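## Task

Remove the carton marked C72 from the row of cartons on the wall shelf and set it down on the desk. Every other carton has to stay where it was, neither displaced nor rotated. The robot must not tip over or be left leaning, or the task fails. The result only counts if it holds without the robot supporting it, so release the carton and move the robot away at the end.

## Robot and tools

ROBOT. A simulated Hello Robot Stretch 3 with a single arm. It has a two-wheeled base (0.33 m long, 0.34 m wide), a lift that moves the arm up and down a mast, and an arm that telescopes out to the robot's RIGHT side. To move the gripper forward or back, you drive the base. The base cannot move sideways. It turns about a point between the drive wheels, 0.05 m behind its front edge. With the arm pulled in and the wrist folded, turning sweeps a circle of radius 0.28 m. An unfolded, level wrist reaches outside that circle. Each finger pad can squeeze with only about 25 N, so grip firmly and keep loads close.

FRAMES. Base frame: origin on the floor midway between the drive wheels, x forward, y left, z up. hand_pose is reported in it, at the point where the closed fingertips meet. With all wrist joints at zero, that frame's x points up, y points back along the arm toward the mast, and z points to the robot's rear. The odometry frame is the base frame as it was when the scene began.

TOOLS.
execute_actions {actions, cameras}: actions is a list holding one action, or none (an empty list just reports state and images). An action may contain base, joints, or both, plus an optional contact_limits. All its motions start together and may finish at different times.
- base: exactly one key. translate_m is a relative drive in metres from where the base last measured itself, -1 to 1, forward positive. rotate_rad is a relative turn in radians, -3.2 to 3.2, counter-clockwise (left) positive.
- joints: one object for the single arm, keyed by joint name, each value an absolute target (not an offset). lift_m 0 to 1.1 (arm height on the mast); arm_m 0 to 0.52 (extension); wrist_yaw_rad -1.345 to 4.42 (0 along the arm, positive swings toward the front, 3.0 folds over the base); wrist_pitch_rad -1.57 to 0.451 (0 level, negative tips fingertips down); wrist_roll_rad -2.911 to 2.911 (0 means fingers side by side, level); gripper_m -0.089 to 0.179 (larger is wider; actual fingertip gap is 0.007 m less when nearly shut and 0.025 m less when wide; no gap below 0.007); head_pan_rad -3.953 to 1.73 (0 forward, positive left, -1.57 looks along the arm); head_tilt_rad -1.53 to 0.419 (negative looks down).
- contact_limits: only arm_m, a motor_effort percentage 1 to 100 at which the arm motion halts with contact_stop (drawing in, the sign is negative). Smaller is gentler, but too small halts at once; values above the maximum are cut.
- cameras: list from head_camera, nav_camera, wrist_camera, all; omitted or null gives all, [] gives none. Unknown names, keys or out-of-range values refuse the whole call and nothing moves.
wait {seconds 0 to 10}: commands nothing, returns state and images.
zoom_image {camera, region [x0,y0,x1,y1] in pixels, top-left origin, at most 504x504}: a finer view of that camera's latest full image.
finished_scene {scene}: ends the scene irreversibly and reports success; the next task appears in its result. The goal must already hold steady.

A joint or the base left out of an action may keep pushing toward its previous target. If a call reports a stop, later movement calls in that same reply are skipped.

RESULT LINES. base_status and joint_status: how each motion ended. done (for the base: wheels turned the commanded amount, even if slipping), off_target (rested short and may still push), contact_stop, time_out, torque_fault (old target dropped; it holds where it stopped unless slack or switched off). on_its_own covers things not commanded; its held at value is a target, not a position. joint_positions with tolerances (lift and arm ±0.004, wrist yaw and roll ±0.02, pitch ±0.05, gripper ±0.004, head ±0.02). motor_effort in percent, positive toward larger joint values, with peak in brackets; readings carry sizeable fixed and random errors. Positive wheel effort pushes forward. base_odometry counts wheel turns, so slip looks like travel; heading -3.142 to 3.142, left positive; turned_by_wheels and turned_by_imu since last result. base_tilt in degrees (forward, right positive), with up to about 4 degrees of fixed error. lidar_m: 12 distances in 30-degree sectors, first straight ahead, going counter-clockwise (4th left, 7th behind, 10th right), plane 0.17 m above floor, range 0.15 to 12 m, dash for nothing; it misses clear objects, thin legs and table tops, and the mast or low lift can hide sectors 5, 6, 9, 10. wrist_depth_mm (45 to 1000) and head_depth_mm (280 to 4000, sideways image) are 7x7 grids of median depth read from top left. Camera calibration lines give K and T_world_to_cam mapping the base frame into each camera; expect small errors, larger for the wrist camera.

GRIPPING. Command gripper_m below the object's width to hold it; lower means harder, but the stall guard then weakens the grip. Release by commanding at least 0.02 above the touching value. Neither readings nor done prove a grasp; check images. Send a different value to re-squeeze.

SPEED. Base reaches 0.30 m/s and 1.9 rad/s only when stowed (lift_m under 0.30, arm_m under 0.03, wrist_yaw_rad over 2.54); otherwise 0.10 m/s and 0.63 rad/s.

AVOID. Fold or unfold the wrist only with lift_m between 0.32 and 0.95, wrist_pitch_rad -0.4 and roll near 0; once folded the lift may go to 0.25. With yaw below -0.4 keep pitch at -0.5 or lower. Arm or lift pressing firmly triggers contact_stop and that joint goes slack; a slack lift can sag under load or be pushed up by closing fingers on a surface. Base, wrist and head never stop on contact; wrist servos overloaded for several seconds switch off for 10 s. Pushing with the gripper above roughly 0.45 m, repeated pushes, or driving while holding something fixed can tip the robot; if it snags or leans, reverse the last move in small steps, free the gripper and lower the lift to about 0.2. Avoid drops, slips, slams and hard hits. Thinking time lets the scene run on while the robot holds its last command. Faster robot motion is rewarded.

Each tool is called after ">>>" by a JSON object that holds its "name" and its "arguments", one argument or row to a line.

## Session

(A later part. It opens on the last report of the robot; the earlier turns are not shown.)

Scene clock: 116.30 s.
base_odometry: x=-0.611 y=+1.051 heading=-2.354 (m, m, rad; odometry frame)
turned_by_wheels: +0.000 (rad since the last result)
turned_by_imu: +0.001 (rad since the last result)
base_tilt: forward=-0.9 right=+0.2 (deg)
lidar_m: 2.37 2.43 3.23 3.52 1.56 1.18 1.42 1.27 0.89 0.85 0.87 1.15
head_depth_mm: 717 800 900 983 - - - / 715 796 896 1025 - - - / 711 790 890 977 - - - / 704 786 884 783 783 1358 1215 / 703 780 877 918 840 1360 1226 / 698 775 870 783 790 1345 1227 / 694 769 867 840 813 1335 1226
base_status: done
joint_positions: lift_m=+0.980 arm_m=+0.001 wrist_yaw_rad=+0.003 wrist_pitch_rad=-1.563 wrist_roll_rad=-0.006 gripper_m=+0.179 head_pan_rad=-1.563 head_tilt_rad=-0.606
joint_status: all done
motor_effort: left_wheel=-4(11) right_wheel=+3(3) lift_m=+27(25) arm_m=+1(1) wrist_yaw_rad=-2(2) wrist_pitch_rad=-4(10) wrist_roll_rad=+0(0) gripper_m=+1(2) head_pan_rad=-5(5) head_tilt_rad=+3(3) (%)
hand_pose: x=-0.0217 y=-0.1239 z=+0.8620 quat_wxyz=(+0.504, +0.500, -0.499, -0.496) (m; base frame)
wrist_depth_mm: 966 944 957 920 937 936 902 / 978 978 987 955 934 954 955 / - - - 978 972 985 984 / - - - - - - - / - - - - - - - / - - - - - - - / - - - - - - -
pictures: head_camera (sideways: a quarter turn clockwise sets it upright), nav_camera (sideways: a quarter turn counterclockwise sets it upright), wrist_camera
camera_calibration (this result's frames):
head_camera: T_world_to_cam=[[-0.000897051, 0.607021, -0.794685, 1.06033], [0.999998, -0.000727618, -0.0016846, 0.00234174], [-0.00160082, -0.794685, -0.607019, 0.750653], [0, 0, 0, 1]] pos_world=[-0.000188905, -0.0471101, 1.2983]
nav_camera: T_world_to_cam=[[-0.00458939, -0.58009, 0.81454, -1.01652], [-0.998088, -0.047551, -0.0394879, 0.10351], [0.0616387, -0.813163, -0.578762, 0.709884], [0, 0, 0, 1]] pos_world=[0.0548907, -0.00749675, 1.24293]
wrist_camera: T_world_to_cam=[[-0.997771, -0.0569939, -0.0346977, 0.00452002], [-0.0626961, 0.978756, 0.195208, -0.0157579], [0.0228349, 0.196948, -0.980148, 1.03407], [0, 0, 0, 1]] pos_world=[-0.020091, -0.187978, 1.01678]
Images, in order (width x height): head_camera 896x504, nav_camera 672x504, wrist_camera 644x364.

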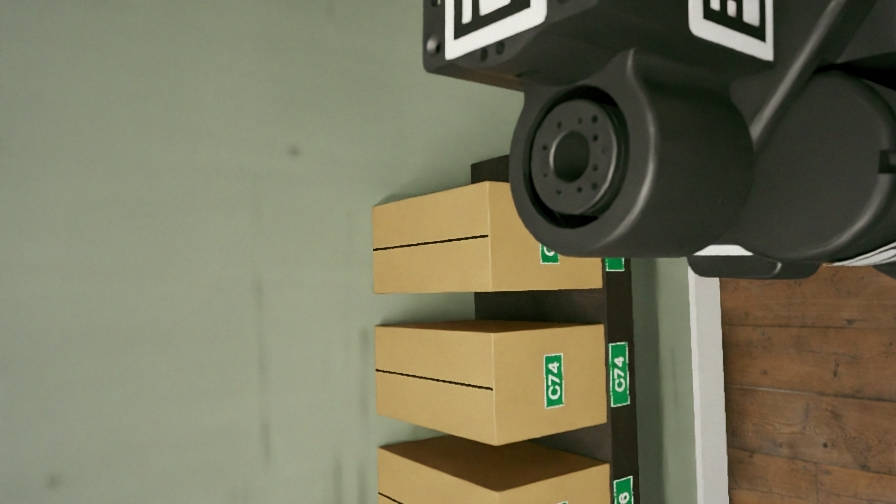

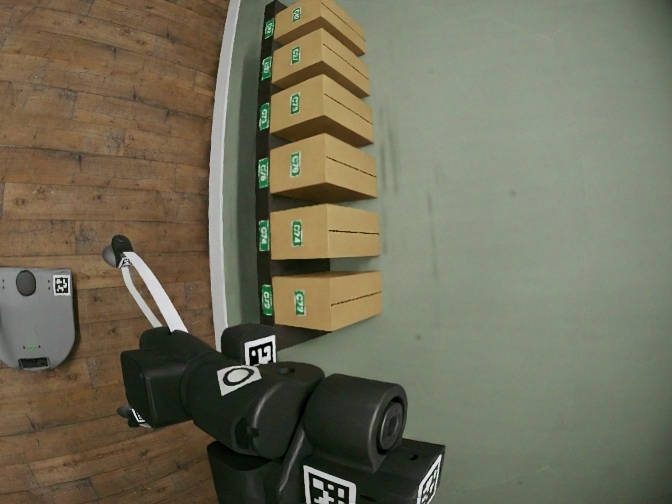

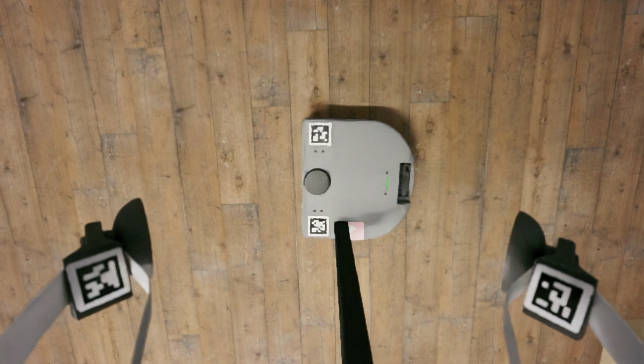

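>>> {"name": "execute_actions", "arguments": {
  "actions": [
    {"base": {"rotate_rad": -1.5708}}
  ],
  "cameras": []
}}

>>> {"name": "execute_actions", "arguments": {
  "actions": [
    {"base": {"translate_m": 0.18}}
  ],
  "cameras": []
}}

>>> {"name": "execute_actions", "arguments": {
  "actions": [
    {"base": {"rotate_rad": 1.5708}, "joints": {"head_tilt_rad": -0.8}}
  ]
}}

Scene clock: 131.83 s.
base_odometry: x=-0.611 y=+1.051 heading=+2.359 (m, m, rad; odometry frame)
turned_by_wheels: -1.571 (rad since the last result)
turned_by_imu: -1.567 (rad since the last result)
base_tilt: forward=-0.8 right=+0.1 (deg)
lidar_m: 0.85 0.87 1.14 2.37 2.42 3.20 3.54 1.56 1.17 1.42 1.28 0.90
head_depth_mm: 1226 1370 1503 1502 - - - / 1216 1359 1535 1745 - - - / 1214 1345 1519 1745 - - - / 1202 1339 1510 1714 1794 1481 1215 / 1195 1335 1495 1709 1753 1445 1231 / 1190 1320 1493 1692 1737 1442 1228 / 1180 1311 1471 1675 1742 1437 1227
base_status: done
joint_positions: lift_m=+0.980 arm_m=+0.001 wrist_yaw_rad=+0.003 wrist_pitch_rad=-1.564 wrist_roll_rad=-0.006 gripper_m=+0.179 head_pan_rad=-1.563 head_tilt_rad=-0.606
joint_status: not commanded
motor_effort: left_wheel=+4(10) right_wheel=-3(5) lift_m=+27(27) arm_m=+1(0) wrist_yaw_rad=-3(2) wrist_pitch_rad=-4(3) wrist_roll_rad=+0(0) gripper_m=+1(1) head_pan_rad=-4(4) head_tilt_rad=+2(2) (%)
hand_pose: x=-0.0217 y=-0.1238 z=+0.8620 quat_wxyz=(+0.504, +0.500, -0.499, -0.496) (m; base frame)
wrist_depth_mm: 942 949 926 929 949 905 920 / 969 982 972 960 938 955 945 / - - - 991 972 999 973 / - - - - - - - / 945 - - - - - - / 908 - - - - - - / - - - - - - -
pictures: none
No camera images: the call's "cameras" was empty. Leave "cameras" out to get every camera's image.

Scene clock: 134.60 s.
base_odometry: x=-0.738 y=+1.177 heading=+2.359 (m, m, rad; odometry frame)
turned_by_wheels: +0.000 (rad since the last result)
turned_by_imu: +0.001 (rad since the last result)
base_tilt: forward=-0.8 right=+0.1 (deg)
lidar_m: 0.67 0.69 0.90 2.18 2.44 3.21 3.69 1.69 1.27 1.41 1.01 0.71
head_depth_mm: 1217 1354 1531 1671 - - - / 1209 1348 1520 1734 - - - / 1204 1337 1512 1721 - - - / 1194 1330 1496 1704 1805 1481 1218 / 1187 1317 1483 1691 1750 1442 1225 / 1181 1308 1476 1681 1745 1437 1225 / 1174 1304 1464 1668 1732 1433 1223
base_status: done
joint_positions: lift_m=+0.980 arm_m=+0.001 wrist_yaw_rad=+0.003 wrist_pitch_rad=-1.564 wrist_roll_rad=-0.006 gripper_m=+0.179 head_pan_rad=-1.563 head_tilt_rad=-0.606
joint_status: not commanded
motor_effort: left_wheel=+3(11) right_wheel=-3(3) lift_m=+27(27) arm_m=+1(1) wrist_yaw_rad=-2(1) wrist_pitch_rad=-4(3) wrist_roll_rad=+0(0) gripper_m=+1(1) head_pan_rad=-4(4) head_tilt_rad=+2(2) (%)
hand_pose: x=-0.0217 y=-0.1238 z=+0.8620 quat_wxyz=(+0.504, +0.500, -0.499, -0.496) (m; base frame)
wrist_depth_mm: 789 927 943 912 917 911 928 / 783 968 961 954 969 971 918 / 808 - - 983 - 993 992 / 785 - - - - - - / 758 - - - - - - / 455 - - - - - - / 811 - - - - - -
pictures: none
No camera images: the call's "cameras" was empty. Leave "cameras" out to get every camera's image.

Scene clock: 138.07 s.
base_odometry: x=-0.738 y=+1.177 heading=-2.354 (m, m, rad; odometry frame)
turned_by_wheels: +1.571 (rad since the last result)
turned_by_imu: +1.569 (rad since the last result)
base_tilt: forward=-0.9 right=+0.1 (deg)
lidar_m: 2.20 2.43 3.22 3.70 1.69 1.27 1.40 1.00 0.71 0.67 0.69 0.91
head_depth_mm: 580 669 - - - - 1169 / 578 665 764 - - - 1132 / 574 660 747 - - - - / 571 656 732 626 667 - 1131 / 568 653 743 740 726 1305 1128 / 565 648 723 623 679 1303 1189 / 561 643 732 655 711 1297 1142
base_status: done
joint_positions: lift_m=+0.980 arm_m=+0.001 wrist_yaw_rad=+0.003 wrist_pitch_rad=-1.564 wrist_roll_rad=-0.006 gripper_m=+0.179 head_pan_rad=-1.563 head_tilt_rad=-0.790
joint_status: all done
motor_effort: left_wheel=-4(9) right_wheel=+3(7) lift_m=+27(27) arm_m=+0(1) wrist_yaw_rad=-2(2) wrist_pitch_rad=-3(3) wrist_roll_rad=+0(0) gripper_m=+1(0) head_pan_rad=-4(4) head_tilt_rad=-4(17) (%)
hand_pose: x=-0.0217 y=-0.1238 z=+0.8620 quat_wxyz=(+0.504, +0.500, -0.499, -0.496) (m; base frame)
wrist_depth_mm: 932 943 954 929 928 931 922 / 994 968 952 956 969 960 951 / - - - 999 991 - 987 / - - - - - - - / - - - - - - - / - - - - - - - / - - - - - - -
pictures: head_camera (sideways: a quarter turn clockwise sets it upright), nav_camera (sideways: a quarter turn counterclockwise sets it upright), wrist_camera
camera_calibration (this result's frames):
head_camera: T_world_to_cam=[[-0.0018361, 0.741937, -0.670467, 0.898447], [0.999995, -0.000429286, -0.00321357, 0.00433172], [-0.00267209, -0.67047, -0.741932, 0.92614], [0, 0, 0, 1]] pos_world=[-0.000207334, -0.0456399, 1.28953]
nav_camera: T_world_to_cam=[[-0.00361503, -0.719084, 0.694914, -0.860601], [-0.998155, -0.0395187, -0.0460858, 0.11209], [0.0606017, -0.693798, -0.717615, 0.890506], [0, 0, 0, 1]] pos_world=[0.0548061, 0.0034164, 1.24225]
wrist_camera: T_world_to_cam=[[-0.997771, -0.0569747, -0.0347267, 0.00455431], [-0.0626953, 0.978651, 0.195734, -0.0163448], [0.0228334, 0.197475, -0.980042, 1.03404], [0, 0, 0, 1]] pos_world=[-0.0200912, -0.187941, 1.01676]
Images, in order (width x height): head_camera 896x504, nav_camera 672x504, wrist_camera 644x364.

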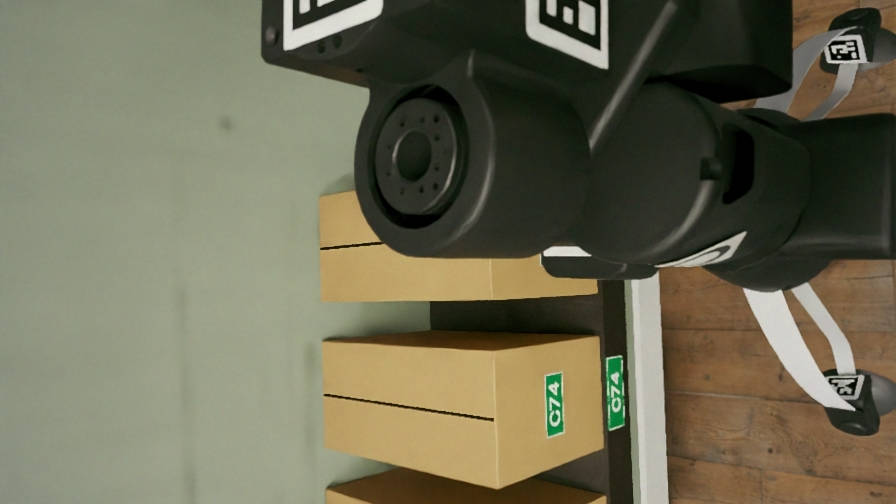

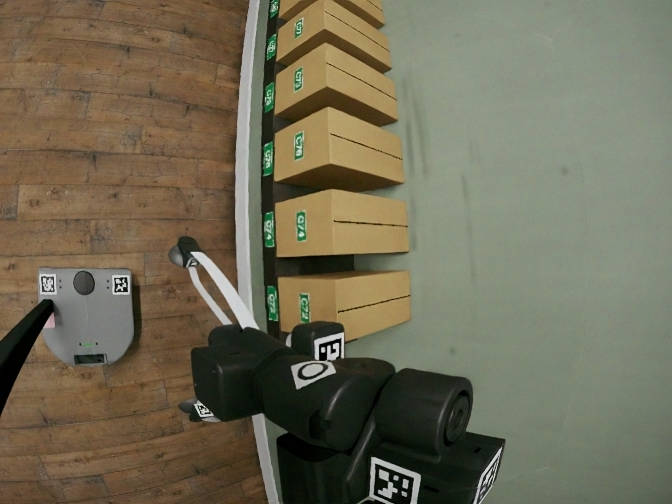

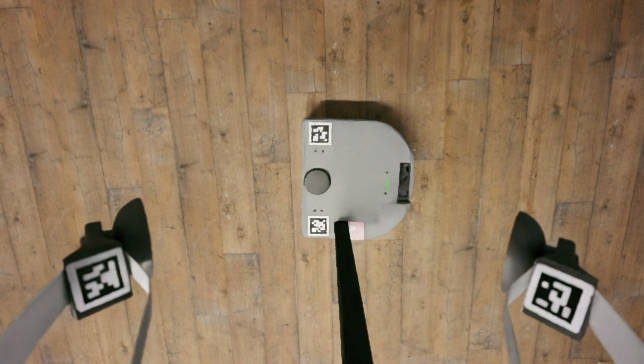

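>>> {"name": "execute_actions", "arguments": {
  "actions": [
    {"joints": {"arm_m": 0.39, "wrist_pitch_rad": -1.4, "lift_m": 1.0, "head_tilt_rad": -0.55}}
  ]
}}

Scene clock: 150.33 s.
base_odometry: x=-0.738 y=+1.177 heading=-2.354 (m, m, rad; odometry frame)
turned_by_wheels: +0.000 (rad since the last result)
turned_by_imu: +0.002 (rad since the last result)
base_tilt: forward=-0.9 right=+0.0 (deg)
lidar_m: 2.20 2.43 3.25 3.70 1.69 1.27 1.40 1.00 0.71 0.67 0.69 0.91
head_depth_mm: 554 595 - 772 892 1051 1210 / 551 588 690 767 881 988 1203 / 548 - 687 761 728 623 1207 / 545 592 657 758 656 601 1192 / 542 598 666 743 746 695 1181 / 538 593 660 743 655 590 1171 / 535 590 657 737 711 599 1172
base_status: not commanded
joint_positions: lift_m=+1.000 arm_m=+0.390 wrist_yaw_rad=+0.001 wrist_pitch_rad=-1.403 wrist_roll_rad=-0.006 gripper_m=+0.179 head_pan_rad=-1.563 head_tilt_rad=-0.557
joint_status: all done
motor_effort: left_wheel=-4(4) right_wheel=+3(3) lift_m=+27(29) arm_m=+6(7) wrist_yaw_rad=-1(2) wrist_pitch_rad=+2(3) wrist_roll_rad=+0(0) gripper_m=+2(1) head_pan_rad=-5(4) head_tilt_rad=+3(19) (%)
hand_pose: x=-0.0216 y=-0.5537 z=+0.8817 quat_wxyz=(+0.542, +0.458, -0.538, -0.455) (m; base frame)
wrist_depth_mm: 176 178 182 186 189 191 194 / 212 211 211 211 247 313 323 / 214 213 249 212 389 867 914 / 215 215 249 213 389 - - / 218 218 246 215 391 - - / - 219 244 217 398 - - / 223 222 240 220 - - -
pictures: head_camera (sideways: a quarter turn clockwise sets it upright), nav_camera (sideways: a quarter turn counterclockwise sets it upright), wrist_camera
camera_calibration (this result's frames):
head_camera: T_world_to_cam=[[-0.000470276, 0.566799, -0.823856, 1.09836], [0.999999, -0.0010002, -0.00125895, 0.00178768], [-0.00153759, -0.823856, -0.566798, 0.698327], [0, 0, 0, 1]] pos_world=[-0.000197398, -0.0472276, 1.3007]
nav_camera: T_world_to_cam=[[-0.00501803, -0.538914, 0.842346, -1.05277], [-0.998083, -0.0492643, -0.037464, 0.100878], [0.0616874, -0.840919, -0.537634, 0.656374], [0, 0, 0, 1]] pos_world=[0.0549114, -0.0104235, 1.24346]
wrist_camera: T_world_to_cam=[[-0.997863, -0.0601019, -0.0256218, -0.0289304], [-0.061017, 0.997467, 0.0365698, 0.551332], [0.023359, 0.0380551, -0.999003, 1.06674], [0, 0, 0, 1]] pos_world=[-0.0201459, -0.592269, 1.04477]
Images, in order (width x height): head_camera 896x504, nav_camera 672x504, wrist_camera 644x364.

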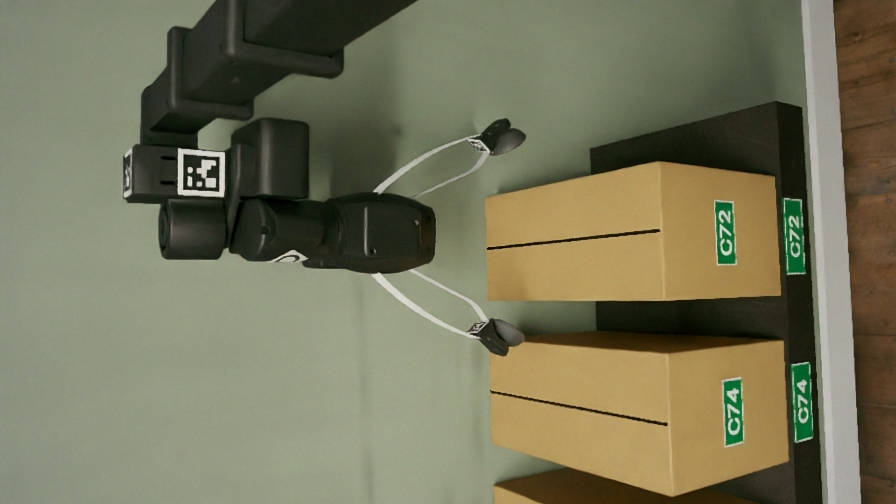

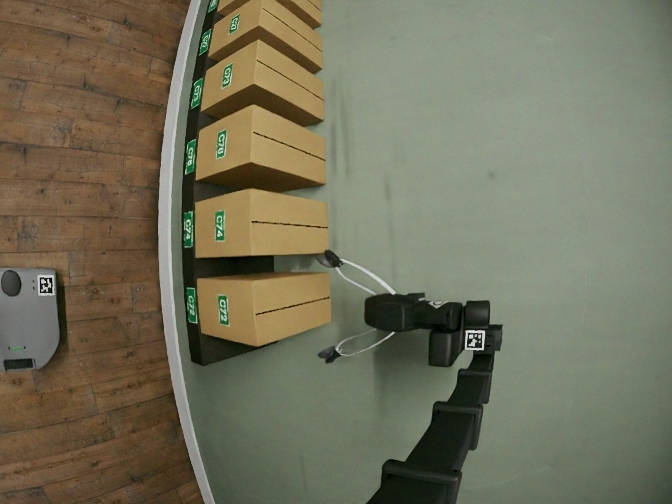

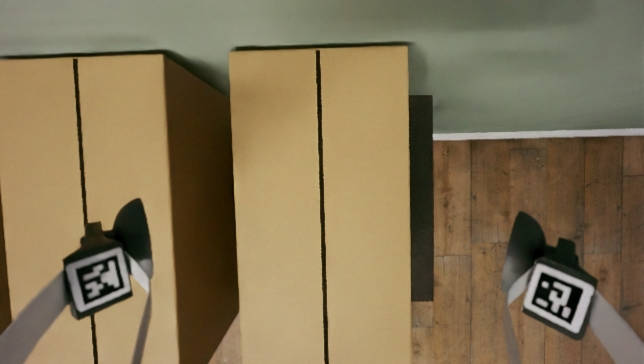

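>>> {"name": "zoom_image", "arguments": {
  "camera": "head_camera",
  "region": [420, 90, 700, 400]
}}

>>> {"name": "zoom_image", "arguments": {
  "camera": "wrist_camera",
  "region": [40, 150, 300, 364]
}}

Region (420, 90, 700, 400) of head_camera's 896x504 image, scaled by 1.626, with more detail than that image has; it fills the left 455 columns of this view, and the rest is white.

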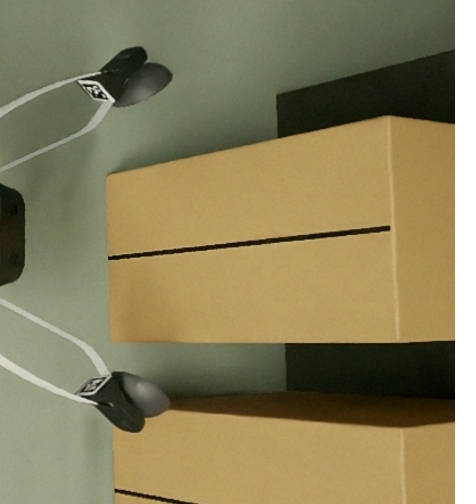

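Region (40, 150, 300, 364) of wrist_camera's 644x364 image, scaled by 1.938; it fills the top 415 rows of this view, and the rest is white.

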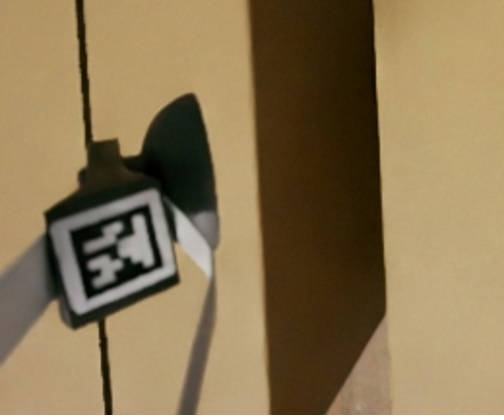

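>>> {"name": "execute_actions", "arguments": {
  "actions": [
    {"base": {"translate_m": -0.004}, "joints": {"gripper_m": 0.16, "lift_m": 0.95}}
  ],
  "cameras": ["head_camera","wrist_camera"]
}}

Scene clock: 175.23 s.
base_odometry: x=-0.735 y=+1.180 heading=-2.354 (m, m, rad; odometry frame)
turned_by_wheels: +0.000 (rad since the last result)
turned_by_imu: +0.001 (rad since the last result)
base_tilt: forward=-0.8 right=+0.2 (deg)
lidar_m: 2.21 2.44 3.24 3.66 1.69 1.26 1.40 1.00 0.71 0.67 0.69 0.91
head_depth_mm: 555 612 662 - 888 1051 1206 / 553 600 - 770 881 992 1201 / 549 595 - 763 715 641 1205 / 546 598 663 752 655 602 1197 / 542 598 666 749 784 705 1174 / 539 594 660 744 655 589 1179 / 536 590 657 739 699 585 1168
base_status: done
joint_positions: lift_m=+0.950 arm_m=+0.390 wrist_yaw_rad=+0.001 wrist_pitch_rad=-1.403 wrist_roll_rad=-0.006 gripper_m=+0.160 head_pan_rad=-1.563 head_tilt_rad=-0.557
joint_status: all done
motor_effort: left_wheel=-3(9) right_wheel=+2(3) lift_m=+16(23) arm_m=+6(7) wrist_yaw_rad=+0(0) wrist_pitch_rad=+2(2) wrist_roll_rad=+0(0) gripper_m=+1(100) head_pan_rad=-4(4) head_tilt_rad=+2(3) (%)
hand_pose: x=-0.0216 y=-0.5537 z=+0.8324 quat_wxyz=(+0.542, +0.458, -0.538, -0.455) (m; base frame)
wrist_depth_mm: 162 166 161 160 163 192 194 / 162 189 162 162 162 316 322 / 164 187 164 162 163 858 870 / 166 185 165 165 164 1000 963 / 167 179 166 165 166 993 979 / 169 211 168 168 167 - - / 171 180 170 169 168 - -
pictures: head_camera (sideways: a quarter turn clockwise sets it upright), wrist_camera
camera_calibration (this result's frames):
head_camera: T_world_to_cam=[[-0.000470276, 0.566799, -0.823856, 1.09836], [0.999999, -0.0010002, -0.00125895, 0.00178768], [-0.00153759, -0.823856, -0.566798, 0.698327], [0, 0, 0, 1]] pos_world=[-0.000197398, -0.0472276, 1.3007]
wrist_camera: T_world_to_cam=[[-0.997863, -0.0601017, -0.0256218, -0.0301946], [-0.0610168, 0.997467, 0.0365699, 0.553139], [0.023359, 0.0380552, -0.999003, 1.01745], [0, 0, 0, 1]] pos_world=[-0.0201459, -0.592271, 0.99543]
Images, in order (width x height): head_camera 896x504, wrist_camera 644x364.

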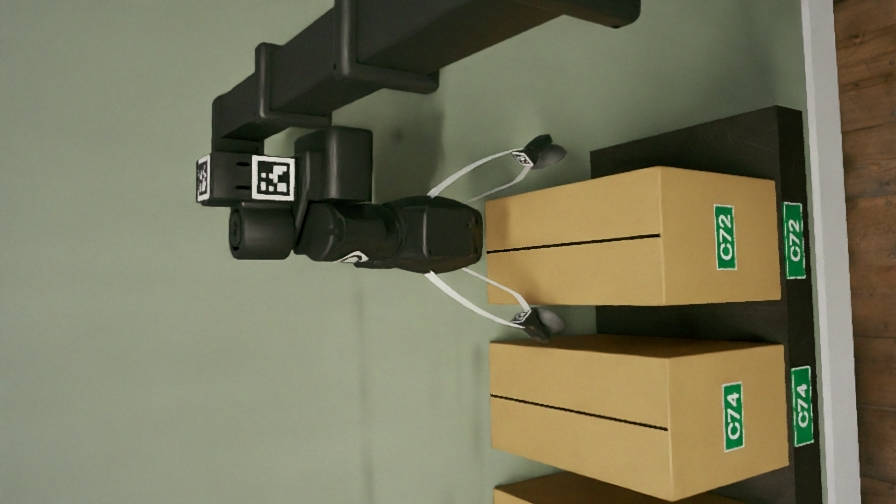

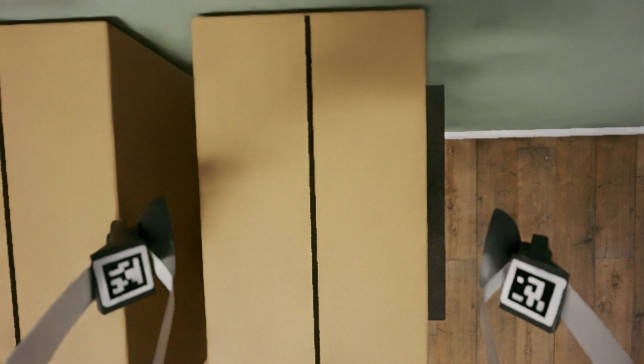

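>>> {"name": "execute_actions", "arguments": {
  "actions": [
    {"base": {"translate_m": 0.005}, "joints": {"lift_m": 0.92}}
  ],
  "cameras": ["head_camera","wrist_camera"]
}}

Scene clock: 181.30 s.
base_odometry: x=-0.739 y=+1.177 heading=-2.354 (m, m, rad; odometry frame)
turned_by_wheels: +0.000 (rad since the last result)
turned_by_imu: +0.001 (rad since the last result)
base_tilt: forward=-0.9 right=+0.1 (deg)
lidar_m: 2.20 2.43 3.25 3.73 1.69 1.27 1.41 1.00 0.71 0.67 0.69 0.91
head_depth_mm: 554 613 673 - 920 1076 1206 / 552 608 - 779 881 986 1206 / 548 603 - 760 701 624 1202 / 546 601 658 - 656 601 1194 / 543 596 665 748 726 689 1180 / 540 594 660 743 653 589 1175 / 535 590 655 736 710 598 1169
base_status: done
joint_positions: lift_m=+0.920 arm_m=+0.390 wrist_yaw_rad=+0.001 wrist_pitch_rad=-1.403 wrist_roll_rad=-0.006 gripper_m=+0.160 head_pan_rad=-1.563 head_tilt_rad=-0.557
joint_status: all done
motor_effort: left_wheel=-4(5) right_wheel=+2(8) lift_m=+16(15) arm_m=+6(6) wrist_yaw_rad=-1(0) wrist_pitch_rad=+2(2) wrist_roll_rad=+0(0) gripper_m=+0(1) head_pan_rad=-4(5) head_tilt_rad=+3(2) (%)
hand_pose: x=-0.0216 y=-0.5537 z=+0.8024 quat_wxyz=(+0.542, +0.458, -0.538, -0.455) (m; base frame)
wrist_depth_mm: 133 158 131 131 130 191 195 / 134 168 133 132 131 313 320 / 135 179 133 133 133 854 873 / 136 177 135 134 133 966 941 / 137 171 136 136 135 955 947 / 137 203 137 137 137 972 964 / 140 173 138 139 138 968 972
pictures: head_camera (sideways: a quarter turn clockwise sets it upright), wrist_camera
camera_calibration (this result's frames):
head_camera: T_world_to_cam=[[-0.000470343, 0.566799, -0.823856, 1.09836], [0.999999, -0.00100009, -0.00125895, 0.00178768], [-0.0015375, -0.823856, -0.566798, 0.698327], [0, 0, 0, 1]] pos_world=[-0.000197392, -0.0472276, 1.3007]
wrist_camera: T_world_to_cam=[[-0.997863, -0.0601017, -0.0256218, -0.030963], [-0.0610168, 0.997467, 0.0365698, 0.554236], [0.023359, 0.0380551, -0.999003, 0.98749], [0, 0, 0, 1]] pos_world=[-0.0201459, -0.592272, 0.965443]
Images, in order (width x height): head_camera 896x504, wrist_camera 644x364.

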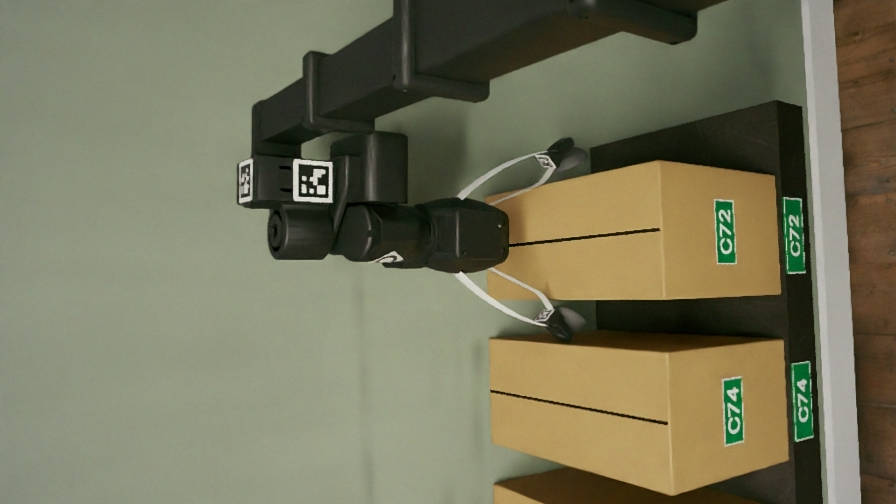

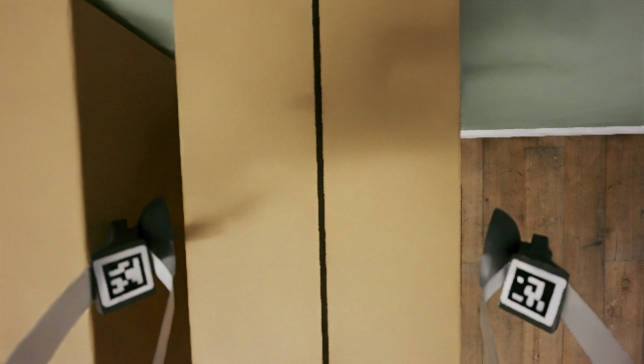

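>>> {"name": "execute_actions", "arguments": {
  "actions": [
    {"joints": {"lift_m": 0.89}}
  ],
  "cameras": ["head_camera","wrist_camera"]
}}

Scene clock: 188.23 s.
base_odometry: x=-0.739 y=+1.177 heading=-2.354 (m, m, rad; odometry frame)
turned_by_wheels: +0.000 (rad since the last result)
turned_by_imu: +0.001 (rad since the last result)
base_tilt: forward=-0.8 right=+0.1 (deg)
lidar_m: 2.20 2.44 3.22 3.71 1.69 1.27 1.41 1.00 0.71 0.67 0.69 0.91
head_depth_mm: 555 612 684 746 - 1046 1207 / 551 609 658 782 900 988 1202 / 548 605 - 775 679 623 1201 / 545 602 658 - 657 603 1192 / 542 597 663 750 808 705 1185 / 539 593 660 745 655 590 1177 / 537 591 657 740 699 585 1167
base_status: not commanded
joint_positions: lift_m=+0.891 arm_m=+0.390 wrist_yaw_rad=+0.001 wrist_pitch_rad=-1.401 wrist_roll_rad=-0.006 gripper_m=+0.160 head_pan_rad=-1.563 head_tilt_rad=-0.557
joint_status: lift_m contact_stop (moved -0.029 of -0.030)
on_its_own: lift_m is slack since a contact_stop, until your next command for it
motor_effort: left_wheel=-3(4) right_wheel=+1(3) lift_m=+21(20) arm_m=+5(6) wrist_yaw_rad=+0(1) wrist_pitch_rad=+1(2) wrist_roll_rad=+0(0) gripper_m=-18(19) head_pan_rad=-5(4) head_tilt_rad=+3(2) (%)
hand_pose: x=-0.0216 y=-0.5541 z=+0.7735 quat_wxyz=(+0.542, +0.458, -0.538, -0.455) (m; base frame)
wrist_depth_mm: 143 154 104 104 103 165 192 / 142 159 105 105 104 250 317 / 141 158 106 106 105 500 819 / 140 157 107 107 106 931 896 / 139 108 108 107 107 107 910 / - 109 109 109 108 107 941 / 138 162 110 109 109 109 939
pictures: head_camera (sideways: a quarter turn clockwise sets it upright), wrist_camera
camera_calibration (this result's frames):
head_camera: T_world_to_cam=[[-0.000470106, 0.566794, -0.823859, 1.09837], [0.999999, -0.00100045, -0.0012589, 0.00178761], [-0.00153777, -0.823859, -0.566793, 0.698321], [0, 0, 0, 1]] pos_world=[-0.000197409, -0.0472276, 1.3007]
wrist_camera: T_world_to_cam=[[-0.997863, -0.0601561, -0.0255278, -0.031829], [-0.0610309, 0.997522, 0.0349973, 0.556944], [0.0233593, 0.0364805, -0.999061, 0.957851], [0, 0, 0, 1]] pos_world=[-0.0201449, -0.592422, 0.936648]
Images, in order (width x height): head_camera 896x504, wrist_camera 644x364.

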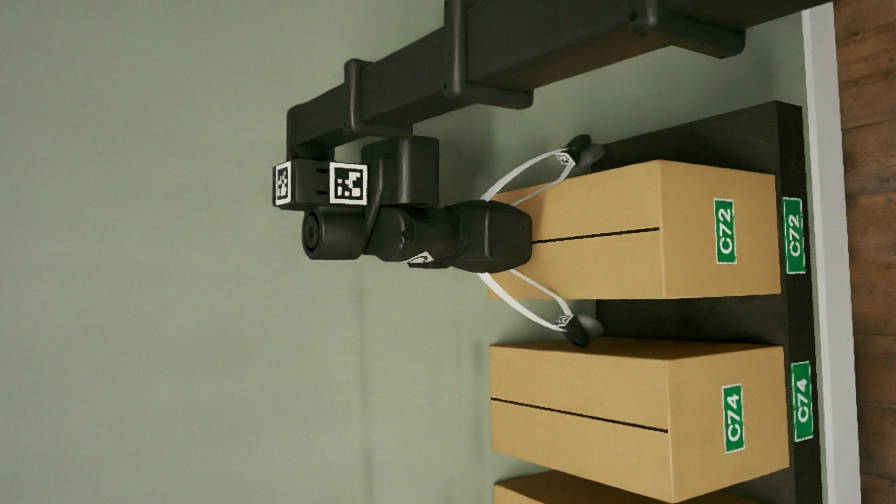

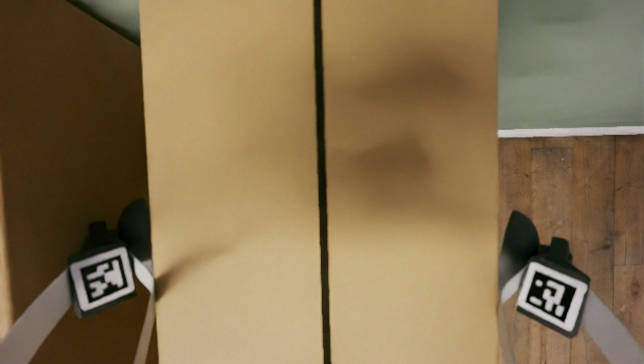

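>>> {"name": "execute_actions", "arguments": {
  "actions": [
    {"joints": {"lift_m": 0.93}}
  ],
  "cameras": ["head_camera","wrist_camera"]
}}

Scene clock: 192.47 s.
base_odometry: x=-0.739 y=+1.177 heading=-2.354 (m, m, rad; odometry frame)
turned_by_wheels: +0.000 (rad since the last result)
turned_by_imu: +0.001 (rad since the last result)
base_tilt: forward=-0.8 right=+0.2 (deg)
lidar_m: 2.20 2.44 3.21 3.73 1.69 1.27 1.41 1.00 0.71 0.67 0.69 0.91
head_depth_mm: 554 612 673 - 910 1073 1211 / 550 607 - 779 881 988 1204 / 548 597 - 763 692 621 1205 / 545 600 669 752 657 601 1194 / 541 598 666 749 809 705 1183 / 539 593 660 743 656 590 1176 / 535 589 656 738 698 584 1170
base_status: not commanded
joint_positions: lift_m=+0.930 arm_m=+0.390 wrist_yaw_rad=+0.001 wrist_pitch_rad=-1.401 wrist_roll_rad=-0.006 gripper_m=+0.160 head_pan_rad=-1.563 head_tilt_rad=-0.557
joint_status: all done
motor_effort: left_wheel=-3(3) right_wheel=+2(2) lift_m=+27(30) arm_m=+6(5) wrist_yaw_rad=-1(1) wrist_pitch_rad=+1(1) wrist_roll_rad=+0(0) gripper_m=+0(19) head_pan_rad=-4(5) head_tilt_rad=+3(3) (%)
hand_pose: x=-0.0216 y=-0.5541 z=+0.8117 quat_wxyz=(+0.542, +0.458, -0.538, -0.455) (m; base frame)
wrist_depth_mm: 143 171 140 140 140 191 192 / 143 194 141 141 141 309 320 / 143 193 143 142 142 845 856 / 145 190 144 143 144 963 963 / 147 184 145 145 145 960 966 / 147 215 147 146 146 978 954 / 150 184 148 148 147 - 982
pictures: head_camera (sideways: a quarter turn clockwise sets it upright), wrist_camera
camera_calibration (this result's frames):
head_camera: T_world_to_cam=[[-0.000470003, 0.566763, -0.823881, 1.09839], [0.999999, -0.00100026, -0.00125857, 0.00178719], [-0.00153741, -0.82388, -0.566762, 0.69828], [0, 0, 0, 1]] pos_world=[-0.000197397, -0.0472276, 1.30071]
wrist_camera: T_world_to_cam=[[-0.997863, -0.0601451, -0.025525, -0.0308515], [-0.0610183, 0.997525, 0.0349342, 0.555682], [0.0233607, 0.0364171, -0.999064, 0.995981], [0, 0, 0, 1]] pos_world=[-0.0201457, -0.592433, 0.974849]
Images, in order (width x height): head_camera 896x504, wrist_camera 644x364.

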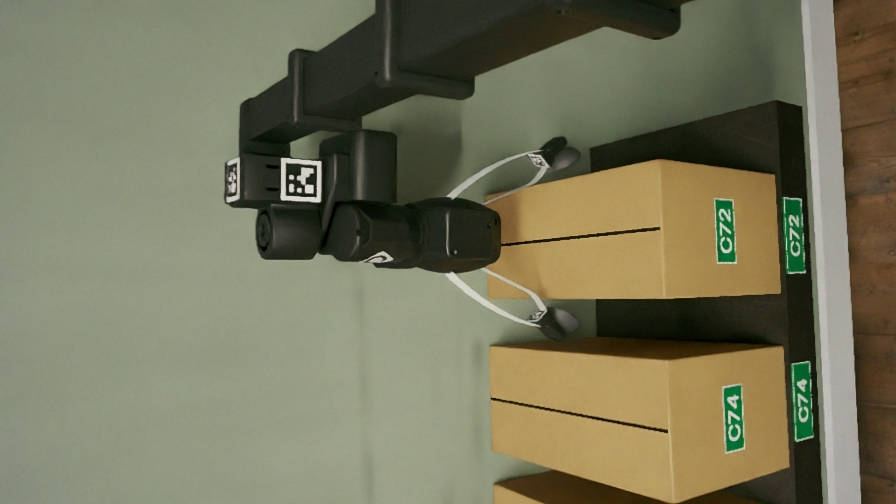

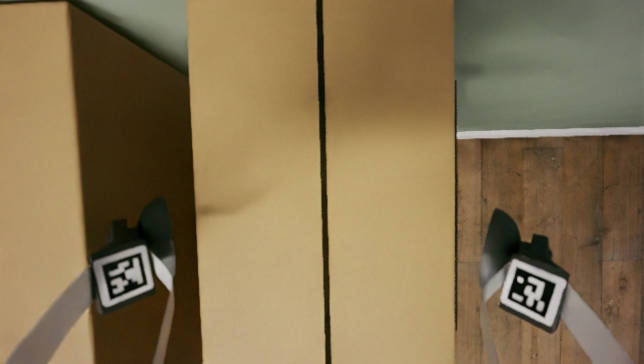

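>>> {"name": "execute_actions", "arguments": {
  "actions": [
    {"joints": {"gripper_m": 0.167}}
  ],
  "cameras": []
}}

>>> {"name": "execute_actions", "arguments": {
  "actions": [
    {"joints": {"lift_m": 0.912}}
  ],
  "cameras": ["head_camera","wrist_camera"]
}}

Scene clock: 229.00 s.
base_odometry: x=-0.739 y=+1.177 heading=-2.354 (m, m, rad; odometry frame)
turned_by_wheels: +0.000 (rad since the last result)
turned_by_imu: +0.001 (rad since the last result)
base_tilt: forward=-0.9 right=+0.1 (deg)
lidar_m: 2.21 2.43 3.24 3.75 1.69 1.27 1.41 1.00 0.71 0.67 0.69 0.91
head_depth_mm: 554 612 674 - 907 1074 1212 / 551 608 - 780 882 986 1205 / 548 597 - 762 690 622 1202 / 544 601 669 753 656 601 1193 / 543 597 664 749 806 706 1181 / 538 593 661 742 655 589 1181 / 536 590 655 739 698 584 1169
base_status: not commanded
joint_positions: lift_m=+0.930 arm_m=+0.390 wrist_yaw_rad=+0.001 wrist_pitch_rad=-1.401 wrist_roll_rad=-0.006 gripper_m=+0.167 head_pan_rad=-1.563 head_tilt_rad=-0.557
joint_status: all done
motor_effort: left_wheel=-3(3) right_wheel=+2(2) lift_m=+27(27) arm_m=+5(5) wrist_yaw_rad=-1(0) wrist_pitch_rad=+1(1) wrist_roll_rad=+0(0) gripper_m=+2(100) head_pan_rad=-5(4) head_tilt_rad=+2(3) (%)
hand_pose: x=-0.0216 y=-0.5541 z=+0.8117 quat_wxyz=(+0.542, +0.458, -0.538, -0.455) (m; base frame)
wrist_depth_mm: 143 171 140 140 140 191 193 / 143 195 142 141 141 312 319 / 145 193 143 143 142 855 854 / 146 190 144 144 143 948 973 / 147 220 146 145 145 998 954 / 148 218 147 146 146 996 965 / 150 184 149 148 147 980 990
pictures: none
No camera images: the call's "cameras" was empty. Leave "cameras" out to get every camera's image.

Scene clock: 229.90 s.
base_odometry: x=-0.739 y=+1.177 heading=-2.354 (m, m, rad; odometry frame)
turned_by_wheels: +0.000 (rad since the last result)
turned_by_imu: +0.000 (rad since the last result)
base_tilt: forward=-0.7 right=+0.1 (deg)
lidar_m: 2.20 2.43 3.23 3.73 1.69 1.27 1.41 1.00 0.71 0.67 0.69 0.91
head_depth_mm: 554 612 673 - - 1075 1206 / 551 608 - 779 882 988 1203 / 549 606 - 770 690 622 1203 / 546 601 659 - 658 601 1192 / 541 598 665 749 806 707 1184 / 539 594 662 744 656 590 1173 / 535 590 656 737 700 585 1170
base_status: not commanded
joint_positions: lift_m=+0.912 arm_m=+0.390 wrist_yaw_rad=+0.001 wrist_pitch_rad=-1.401 wrist_roll_rad=-0.006 gripper_m=+0.167 head_pan_rad=-1.563 head_tilt_rad=-0.557
joint_status: all done
motor_effort: left_wheel=-3(3) right_wheel=+2(2) lift_m=+16(26) arm_m=+6(5) wrist_yaw_rad=+0(1) wrist_pitch_rad=+1(1) wrist_roll_rad=+0(0) gripper_m=+1(1) head_pan_rad=-4(5) head_tilt_rad=+3(2) (%)
hand_pose: x=-0.0216 y=-0.5541 z=+0.7944 quat_wxyz=(+0.542, +0.458, -0.538, -0.455) (m; base frame)
wrist_depth_mm: 144 166 123 123 123 190 193 / 143 181 125 124 124 308 320 / 142 180 126 125 124 834 837 / 141 178 127 126 126 943 939 / 140 220 128 127 127 967 963 / - 218 129 129 129 946 958 / 138 183 130 129 130 967 960
pictures: head_camera (sideways: a quarter turn clockwise sets it upright), wrist_camera
camera_calibration (this result's frames):
head_camera: T_world_to_cam=[[-0.000470003, 0.566763, -0.823881, 1.09839], [0.999999, -0.00100026, -0.00125857, 0.00178719], [-0.00153741, -0.82388, -0.566762, 0.69828], [0, 0, 0, 1]] pos_world=[-0.000197397, -0.0472276, 1.30071]
wrist_camera: T_world_to_cam=[[-0.997863, -0.060145, -0.025525, -0.0312937], [-0.0610182, 0.997525, 0.0349341, 0.556287], [0.0233607, 0.0364169, -0.999064, 0.978673], [0, 0, 0, 1]] pos_world=[-0.0201457, -0.592433, 0.957525]
Images, in order (width x height): head_camera 896x504, wrist_camera 644x364.

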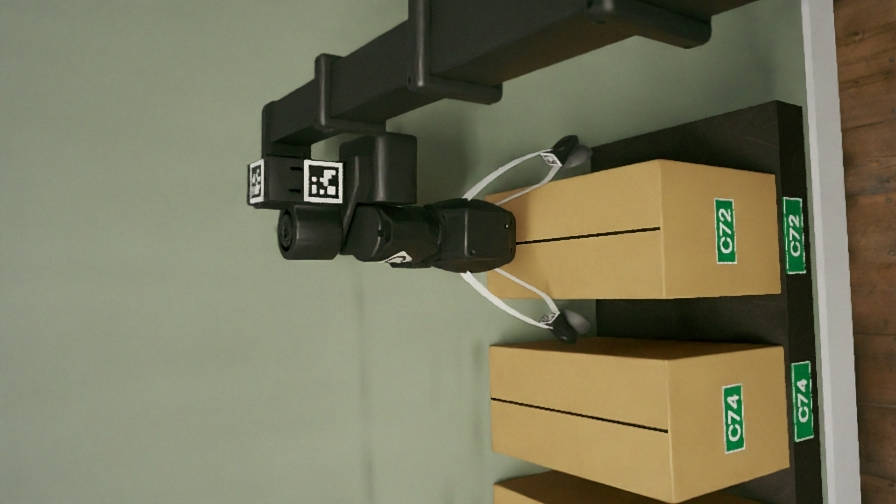

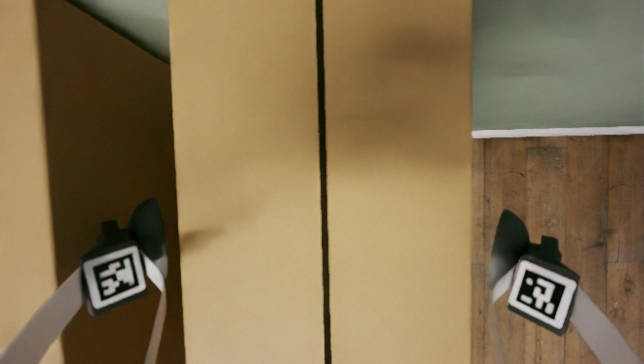

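>>> {"name": "execute_actions", "arguments": {
  "actions": [
    {"joints": {"lift_m": 0.904}}
  ],
  "cameras": ["wrist_camera"]
}}

Scene clock: 234.00 s.
base_odometry: x=-0.739 y=+1.177 heading=-2.354 (m, m, rad; odometry frame)
turned_by_wheels: +0.000 (rad since the last result)
turned_by_imu: +0.001 (rad since the last result)
base_tilt: forward=-0.9 right=+0.0 (deg)
lidar_m: 2.20 2.44 3.22 3.74 1.69 1.27 1.41 1.00 0.71 0.67 0.69 0.91
head_depth_mm: 554 613 680 - - 1074 1211 / 551 609 658 780 884 985 1201 / 548 605 - 775 679 621 1200 / 545 600 654 - 656 601 1192 / 542 598 665 753 807 703 1178 / 539 594 661 744 655 590 1174 / 535 589 657 738 699 585 1172
base_status: not commanded
joint_positions: lift_m=+0.904 arm_m=+0.390 wrist_yaw_rad=+0.001 wrist_pitch_rad=-1.401 wrist_roll_rad=-0.006 gripper_m=+0.167 head_pan_rad=-1.563 head_tilt_rad=-0.557
joint_status: all done
motor_effort: left_wheel=-3(3) right_wheel=+2(2) lift_m=+16(16) arm_m=+5(6) wrist_yaw_rad=+0(1) wrist_pitch_rad=+1(1) wrist_roll_rad=+0(0) gripper_m=+1(1) head_pan_rad=-5(4) head_tilt_rad=+4(3) (%)
hand_pose: x=-0.0216 y=-0.5541 z=+0.7864 quat_wxyz=(+0.542, +0.458, -0.538, -0.455) (m; base frame)
wrist_depth_mm: 144 161 115 115 115 177 193 / 143 169 117 116 116 277 318 / 142 169 118 117 117 634 826 / 141 178 119 118 118 904 942 / 140 157 120 120 119 951 926 / - 148 121 120 120 120 938 / 137 173 122 122 121 970 942
pictures: wrist_camera
camera_calibration (this result's frames):
wrist_camera: T_world_to_cam=[[-0.997863, -0.0601451, -0.025525, -0.0314979], [-0.0610183, 0.997525, 0.0349341, 0.556567], [0.0233607, 0.0364169, -0.999064, 0.970681], [0, 0, 0, 1]] pos_world=[-0.0201457, -0.592433, 0.949525]
Images, in order (width x height): wrist_camera 644x364.

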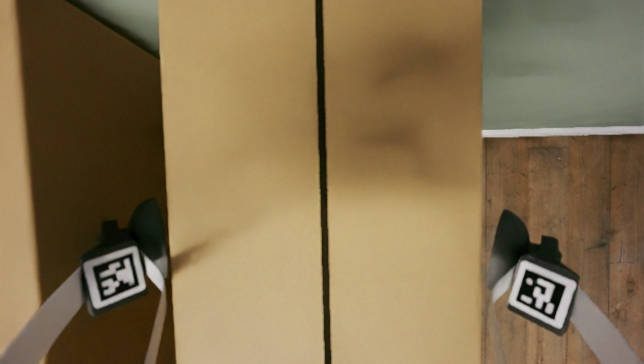

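>>> {"name": "execute_actions", "arguments": {
  "actions": [
    {"joints": {"gripper_m": 0.09}}
  ],
  "cameras": ["head_camera","wrist_camera"]
}}

Scene clock: 237.67 s.
base_odometry: x=-0.739 y=+1.177 heading=-2.354 (m, m, rad; odometry frame)
turned_by_wheels: +0.000 (rad since the last result)
turned_by_imu: +0.001 (rad since the last result)
base_tilt: forward=-0.9 right=+0.0 (deg)
lidar_m: 2.20 2.43 3.24 3.73 1.69 1.26 1.41 1.00 0.71 0.67 0.69 0.91
head_depth_mm: 554 613 681 - - 1074 1211 / 551 609 654 782 884 986 1203 / 549 606 - 775 679 622 1199 / 545 601 654 - 657 601 1191 / 542 597 665 750 808 707 1182 / 539 594 661 746 654 591 1173 / 537 591 655 738 699 585 1172
base_status: not commanded
joint_positions: lift_m=+0.904 arm_m=+0.390 wrist_yaw_rad=+0.001 wrist_pitch_rad=-1.401 wrist_roll_rad=-0.006 gripper_m=+0.127 head_pan_rad=-1.563 head_tilt_rad=-0.557
joint_status: gripper_m off_target (ended at +0.127, target +0.090)
motor_effort: left_wheel=-3(3) right_wheel=+2(2) lift_m=+16(16) arm_m=+6(6) wrist_yaw_rad=-1(1) wrist_pitch_rad=+1(1) wrist_roll_rad=+0(0) gripper_m=-100(100) head_pan_rad=-5(5) head_tilt_rad=+2(3) (%)
hand_pose: x=-0.0216 y=-0.5541 z=+0.7864 quat_wxyz=(+0.542, +0.458, -0.538, -0.455) (m; base frame)
wrist_depth_mm: 144 161 117 116 116 177 192 / 142 170 118 117 117 276 314 / 142 179 119 118 118 618 844 / 141 178 120 119 119 937 926 / 140 156 121 121 120 918 921 / 139 - 122 121 121 121 922 / - 174 123 122 122 991 957
pictures: head_camera (sideways: a quarter turn clockwise sets it upright), wrist_camera
camera_calibration (this result's frames):
head_camera: T_world_to_cam=[[-0.000470071, 0.566763, -0.823881, 1.09839], [0.999999, -0.00100014, -0.00125857, 0.00178719], [-0.00153731, -0.82388, -0.566762, 0.69828], [0, 0, 0, 1]] pos_world=[-0.000197392, -0.0472276, 1.30071]
wrist_camera: T_world_to_cam=[[-0.997862, -0.0601588, -0.0255239, -0.0315062], [-0.061032, 0.997524, 0.0349343, 0.556566], [0.0233591, 0.0364174, -0.999064, 0.970681], [0, 0, 0, 1]] pos_world=[-0.0201448, -0.592433, 0.949525]
Images, in order (width x height): head_camera 896x504, wrist_camera 644x364.

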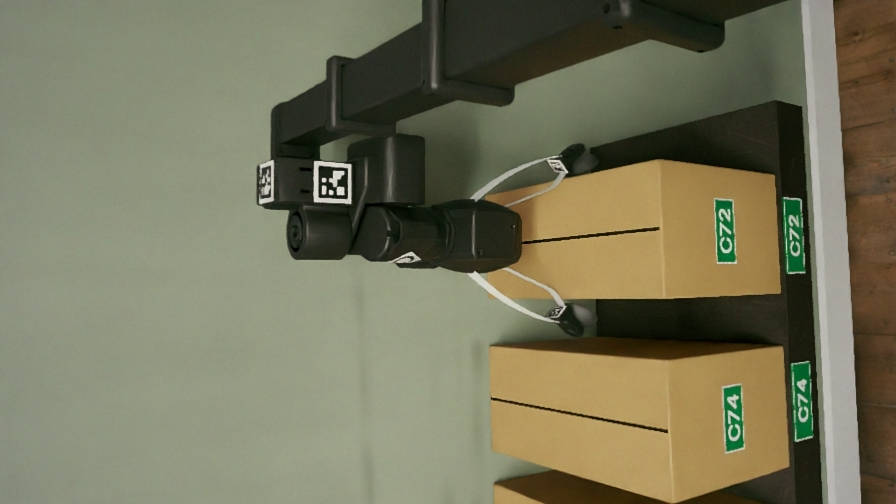

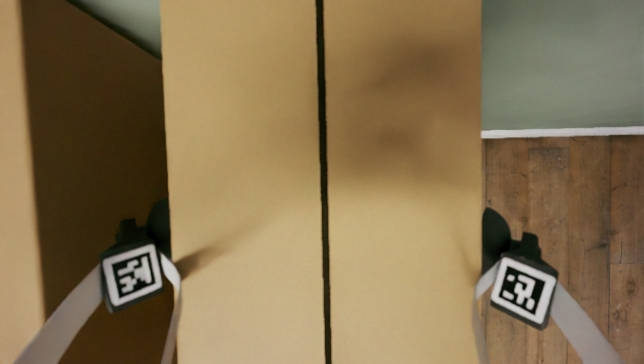

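>>> {"name": "execute_actions", "arguments": {
  "actions": [
    {"joints": {"lift_m": 0.93}}
  ],
  "cameras": ["head_camera","wrist_camera"]
}}

Scene clock: 241.80 s.
base_odometry: x=-0.739 y=+1.177 heading=-2.354 (m, m, rad; odometry frame)
turned_by_wheels: +0.000 (rad since the last result)
turned_by_imu: +0.001 (rad since the last result)
base_tilt: forward=-0.8 right=+0.1 (deg)
lidar_m: 2.21 2.43 3.22 3.72 1.69 1.27 1.41 1.00 0.71 0.67 0.69 0.91
head_depth_mm: 553 613 672 - 906 1071 1209 / 551 608 - 779 881 986 1206 / 548 597 - 761 654 623 1204 / 545 601 668 725 632 603 1194 / 541 598 665 748 808 705 1178 / 538 594 660 745 654 588 1175 / 536 590 656 737 698 584 1167
base_status: not commanded
joint_positions: lift_m=+0.930 arm_m=+0.390 wrist_yaw_rad=+0.001 wrist_pitch_rad=-1.400 wrist_roll_rad=-0.008 gripper_m=+0.094 head_pan_rad=-1.563 head_tilt_rad=-0.556
joint_status: all done
on_its_own: gripper_m moved -0.033 toward your old target +0.090
motor_effort: left_wheel=-2(3) right_wheel=+3(2) lift_m=+28(27) arm_m=+5(6) wrist_yaw_rad=-1(1) wrist_pitch_rad=+0(1) wrist_roll_rad=+1(1) gripper_m=-56(73) head_pan_rad=-5(5) head_tilt_rad=+3(4) (%)
hand_pose: x=-0.0216 y=-0.5545 z=+0.8117 quat_wxyz=(+0.543, +0.458, -0.538, -0.454) (m; base frame)
wrist_depth_mm: 143 165 121 121 121 188 191 / 143 181 123 122 122 306 316 / 143 180 124 124 123 815 843 / 145 178 126 125 125 982 944 / 147 166 127 127 127 943 953 / 148 201 129 128 128 - 953 / - 186 130 130 130 958 959
pictures: head_camera (sideways: a quarter turn clockwise sets it upright), wrist_camera
camera_calibration (this result's frames):
head_camera: T_world_to_cam=[[-0.000467889, 0.566485, -0.824072, 1.09864], [0.999999, -0.00100068, -0.00125567, 0.00178341], [-0.00153595, -0.824071, -0.566484, 0.697918], [0, 0, 0, 1]] pos_world=[-0.000197394, -0.047228, 1.30072]
wrist_camera: T_world_to_cam=[[-0.997766, -0.0618837, -0.0251562, -0.032134], [-0.0627137, 0.997464, 0.0336646, 0.556999], [0.0230091, 0.0351671, -0.999117, 0.995329], [0, 0, 0, 1]] pos_world=[-0.0200324, -0.592578, 0.97489]
Images, in order (width x height): head_camera 896x504, wrist_camera 644x364.

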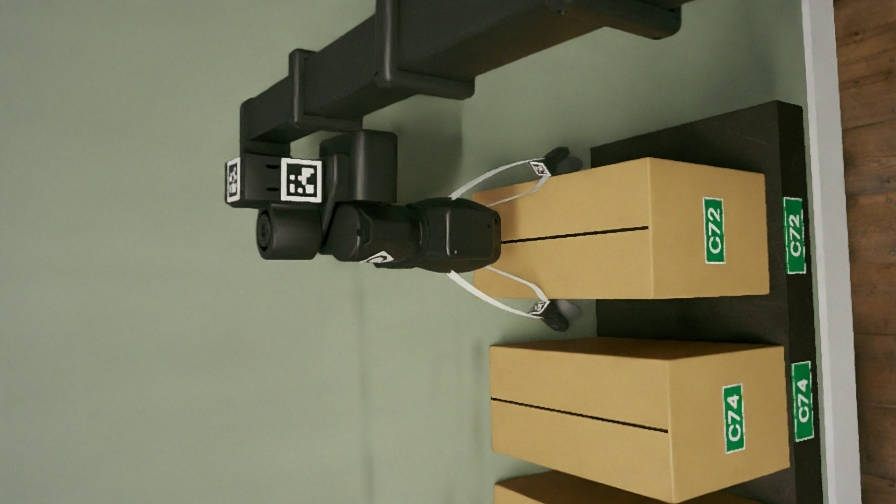

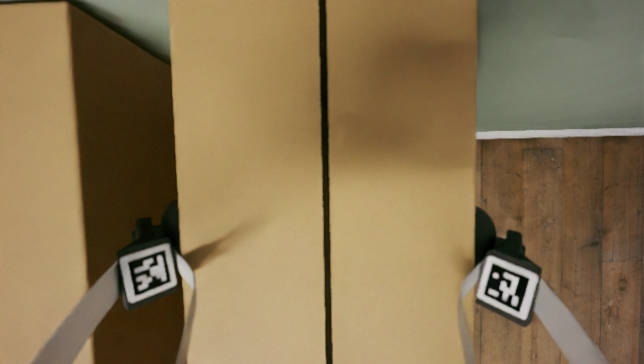

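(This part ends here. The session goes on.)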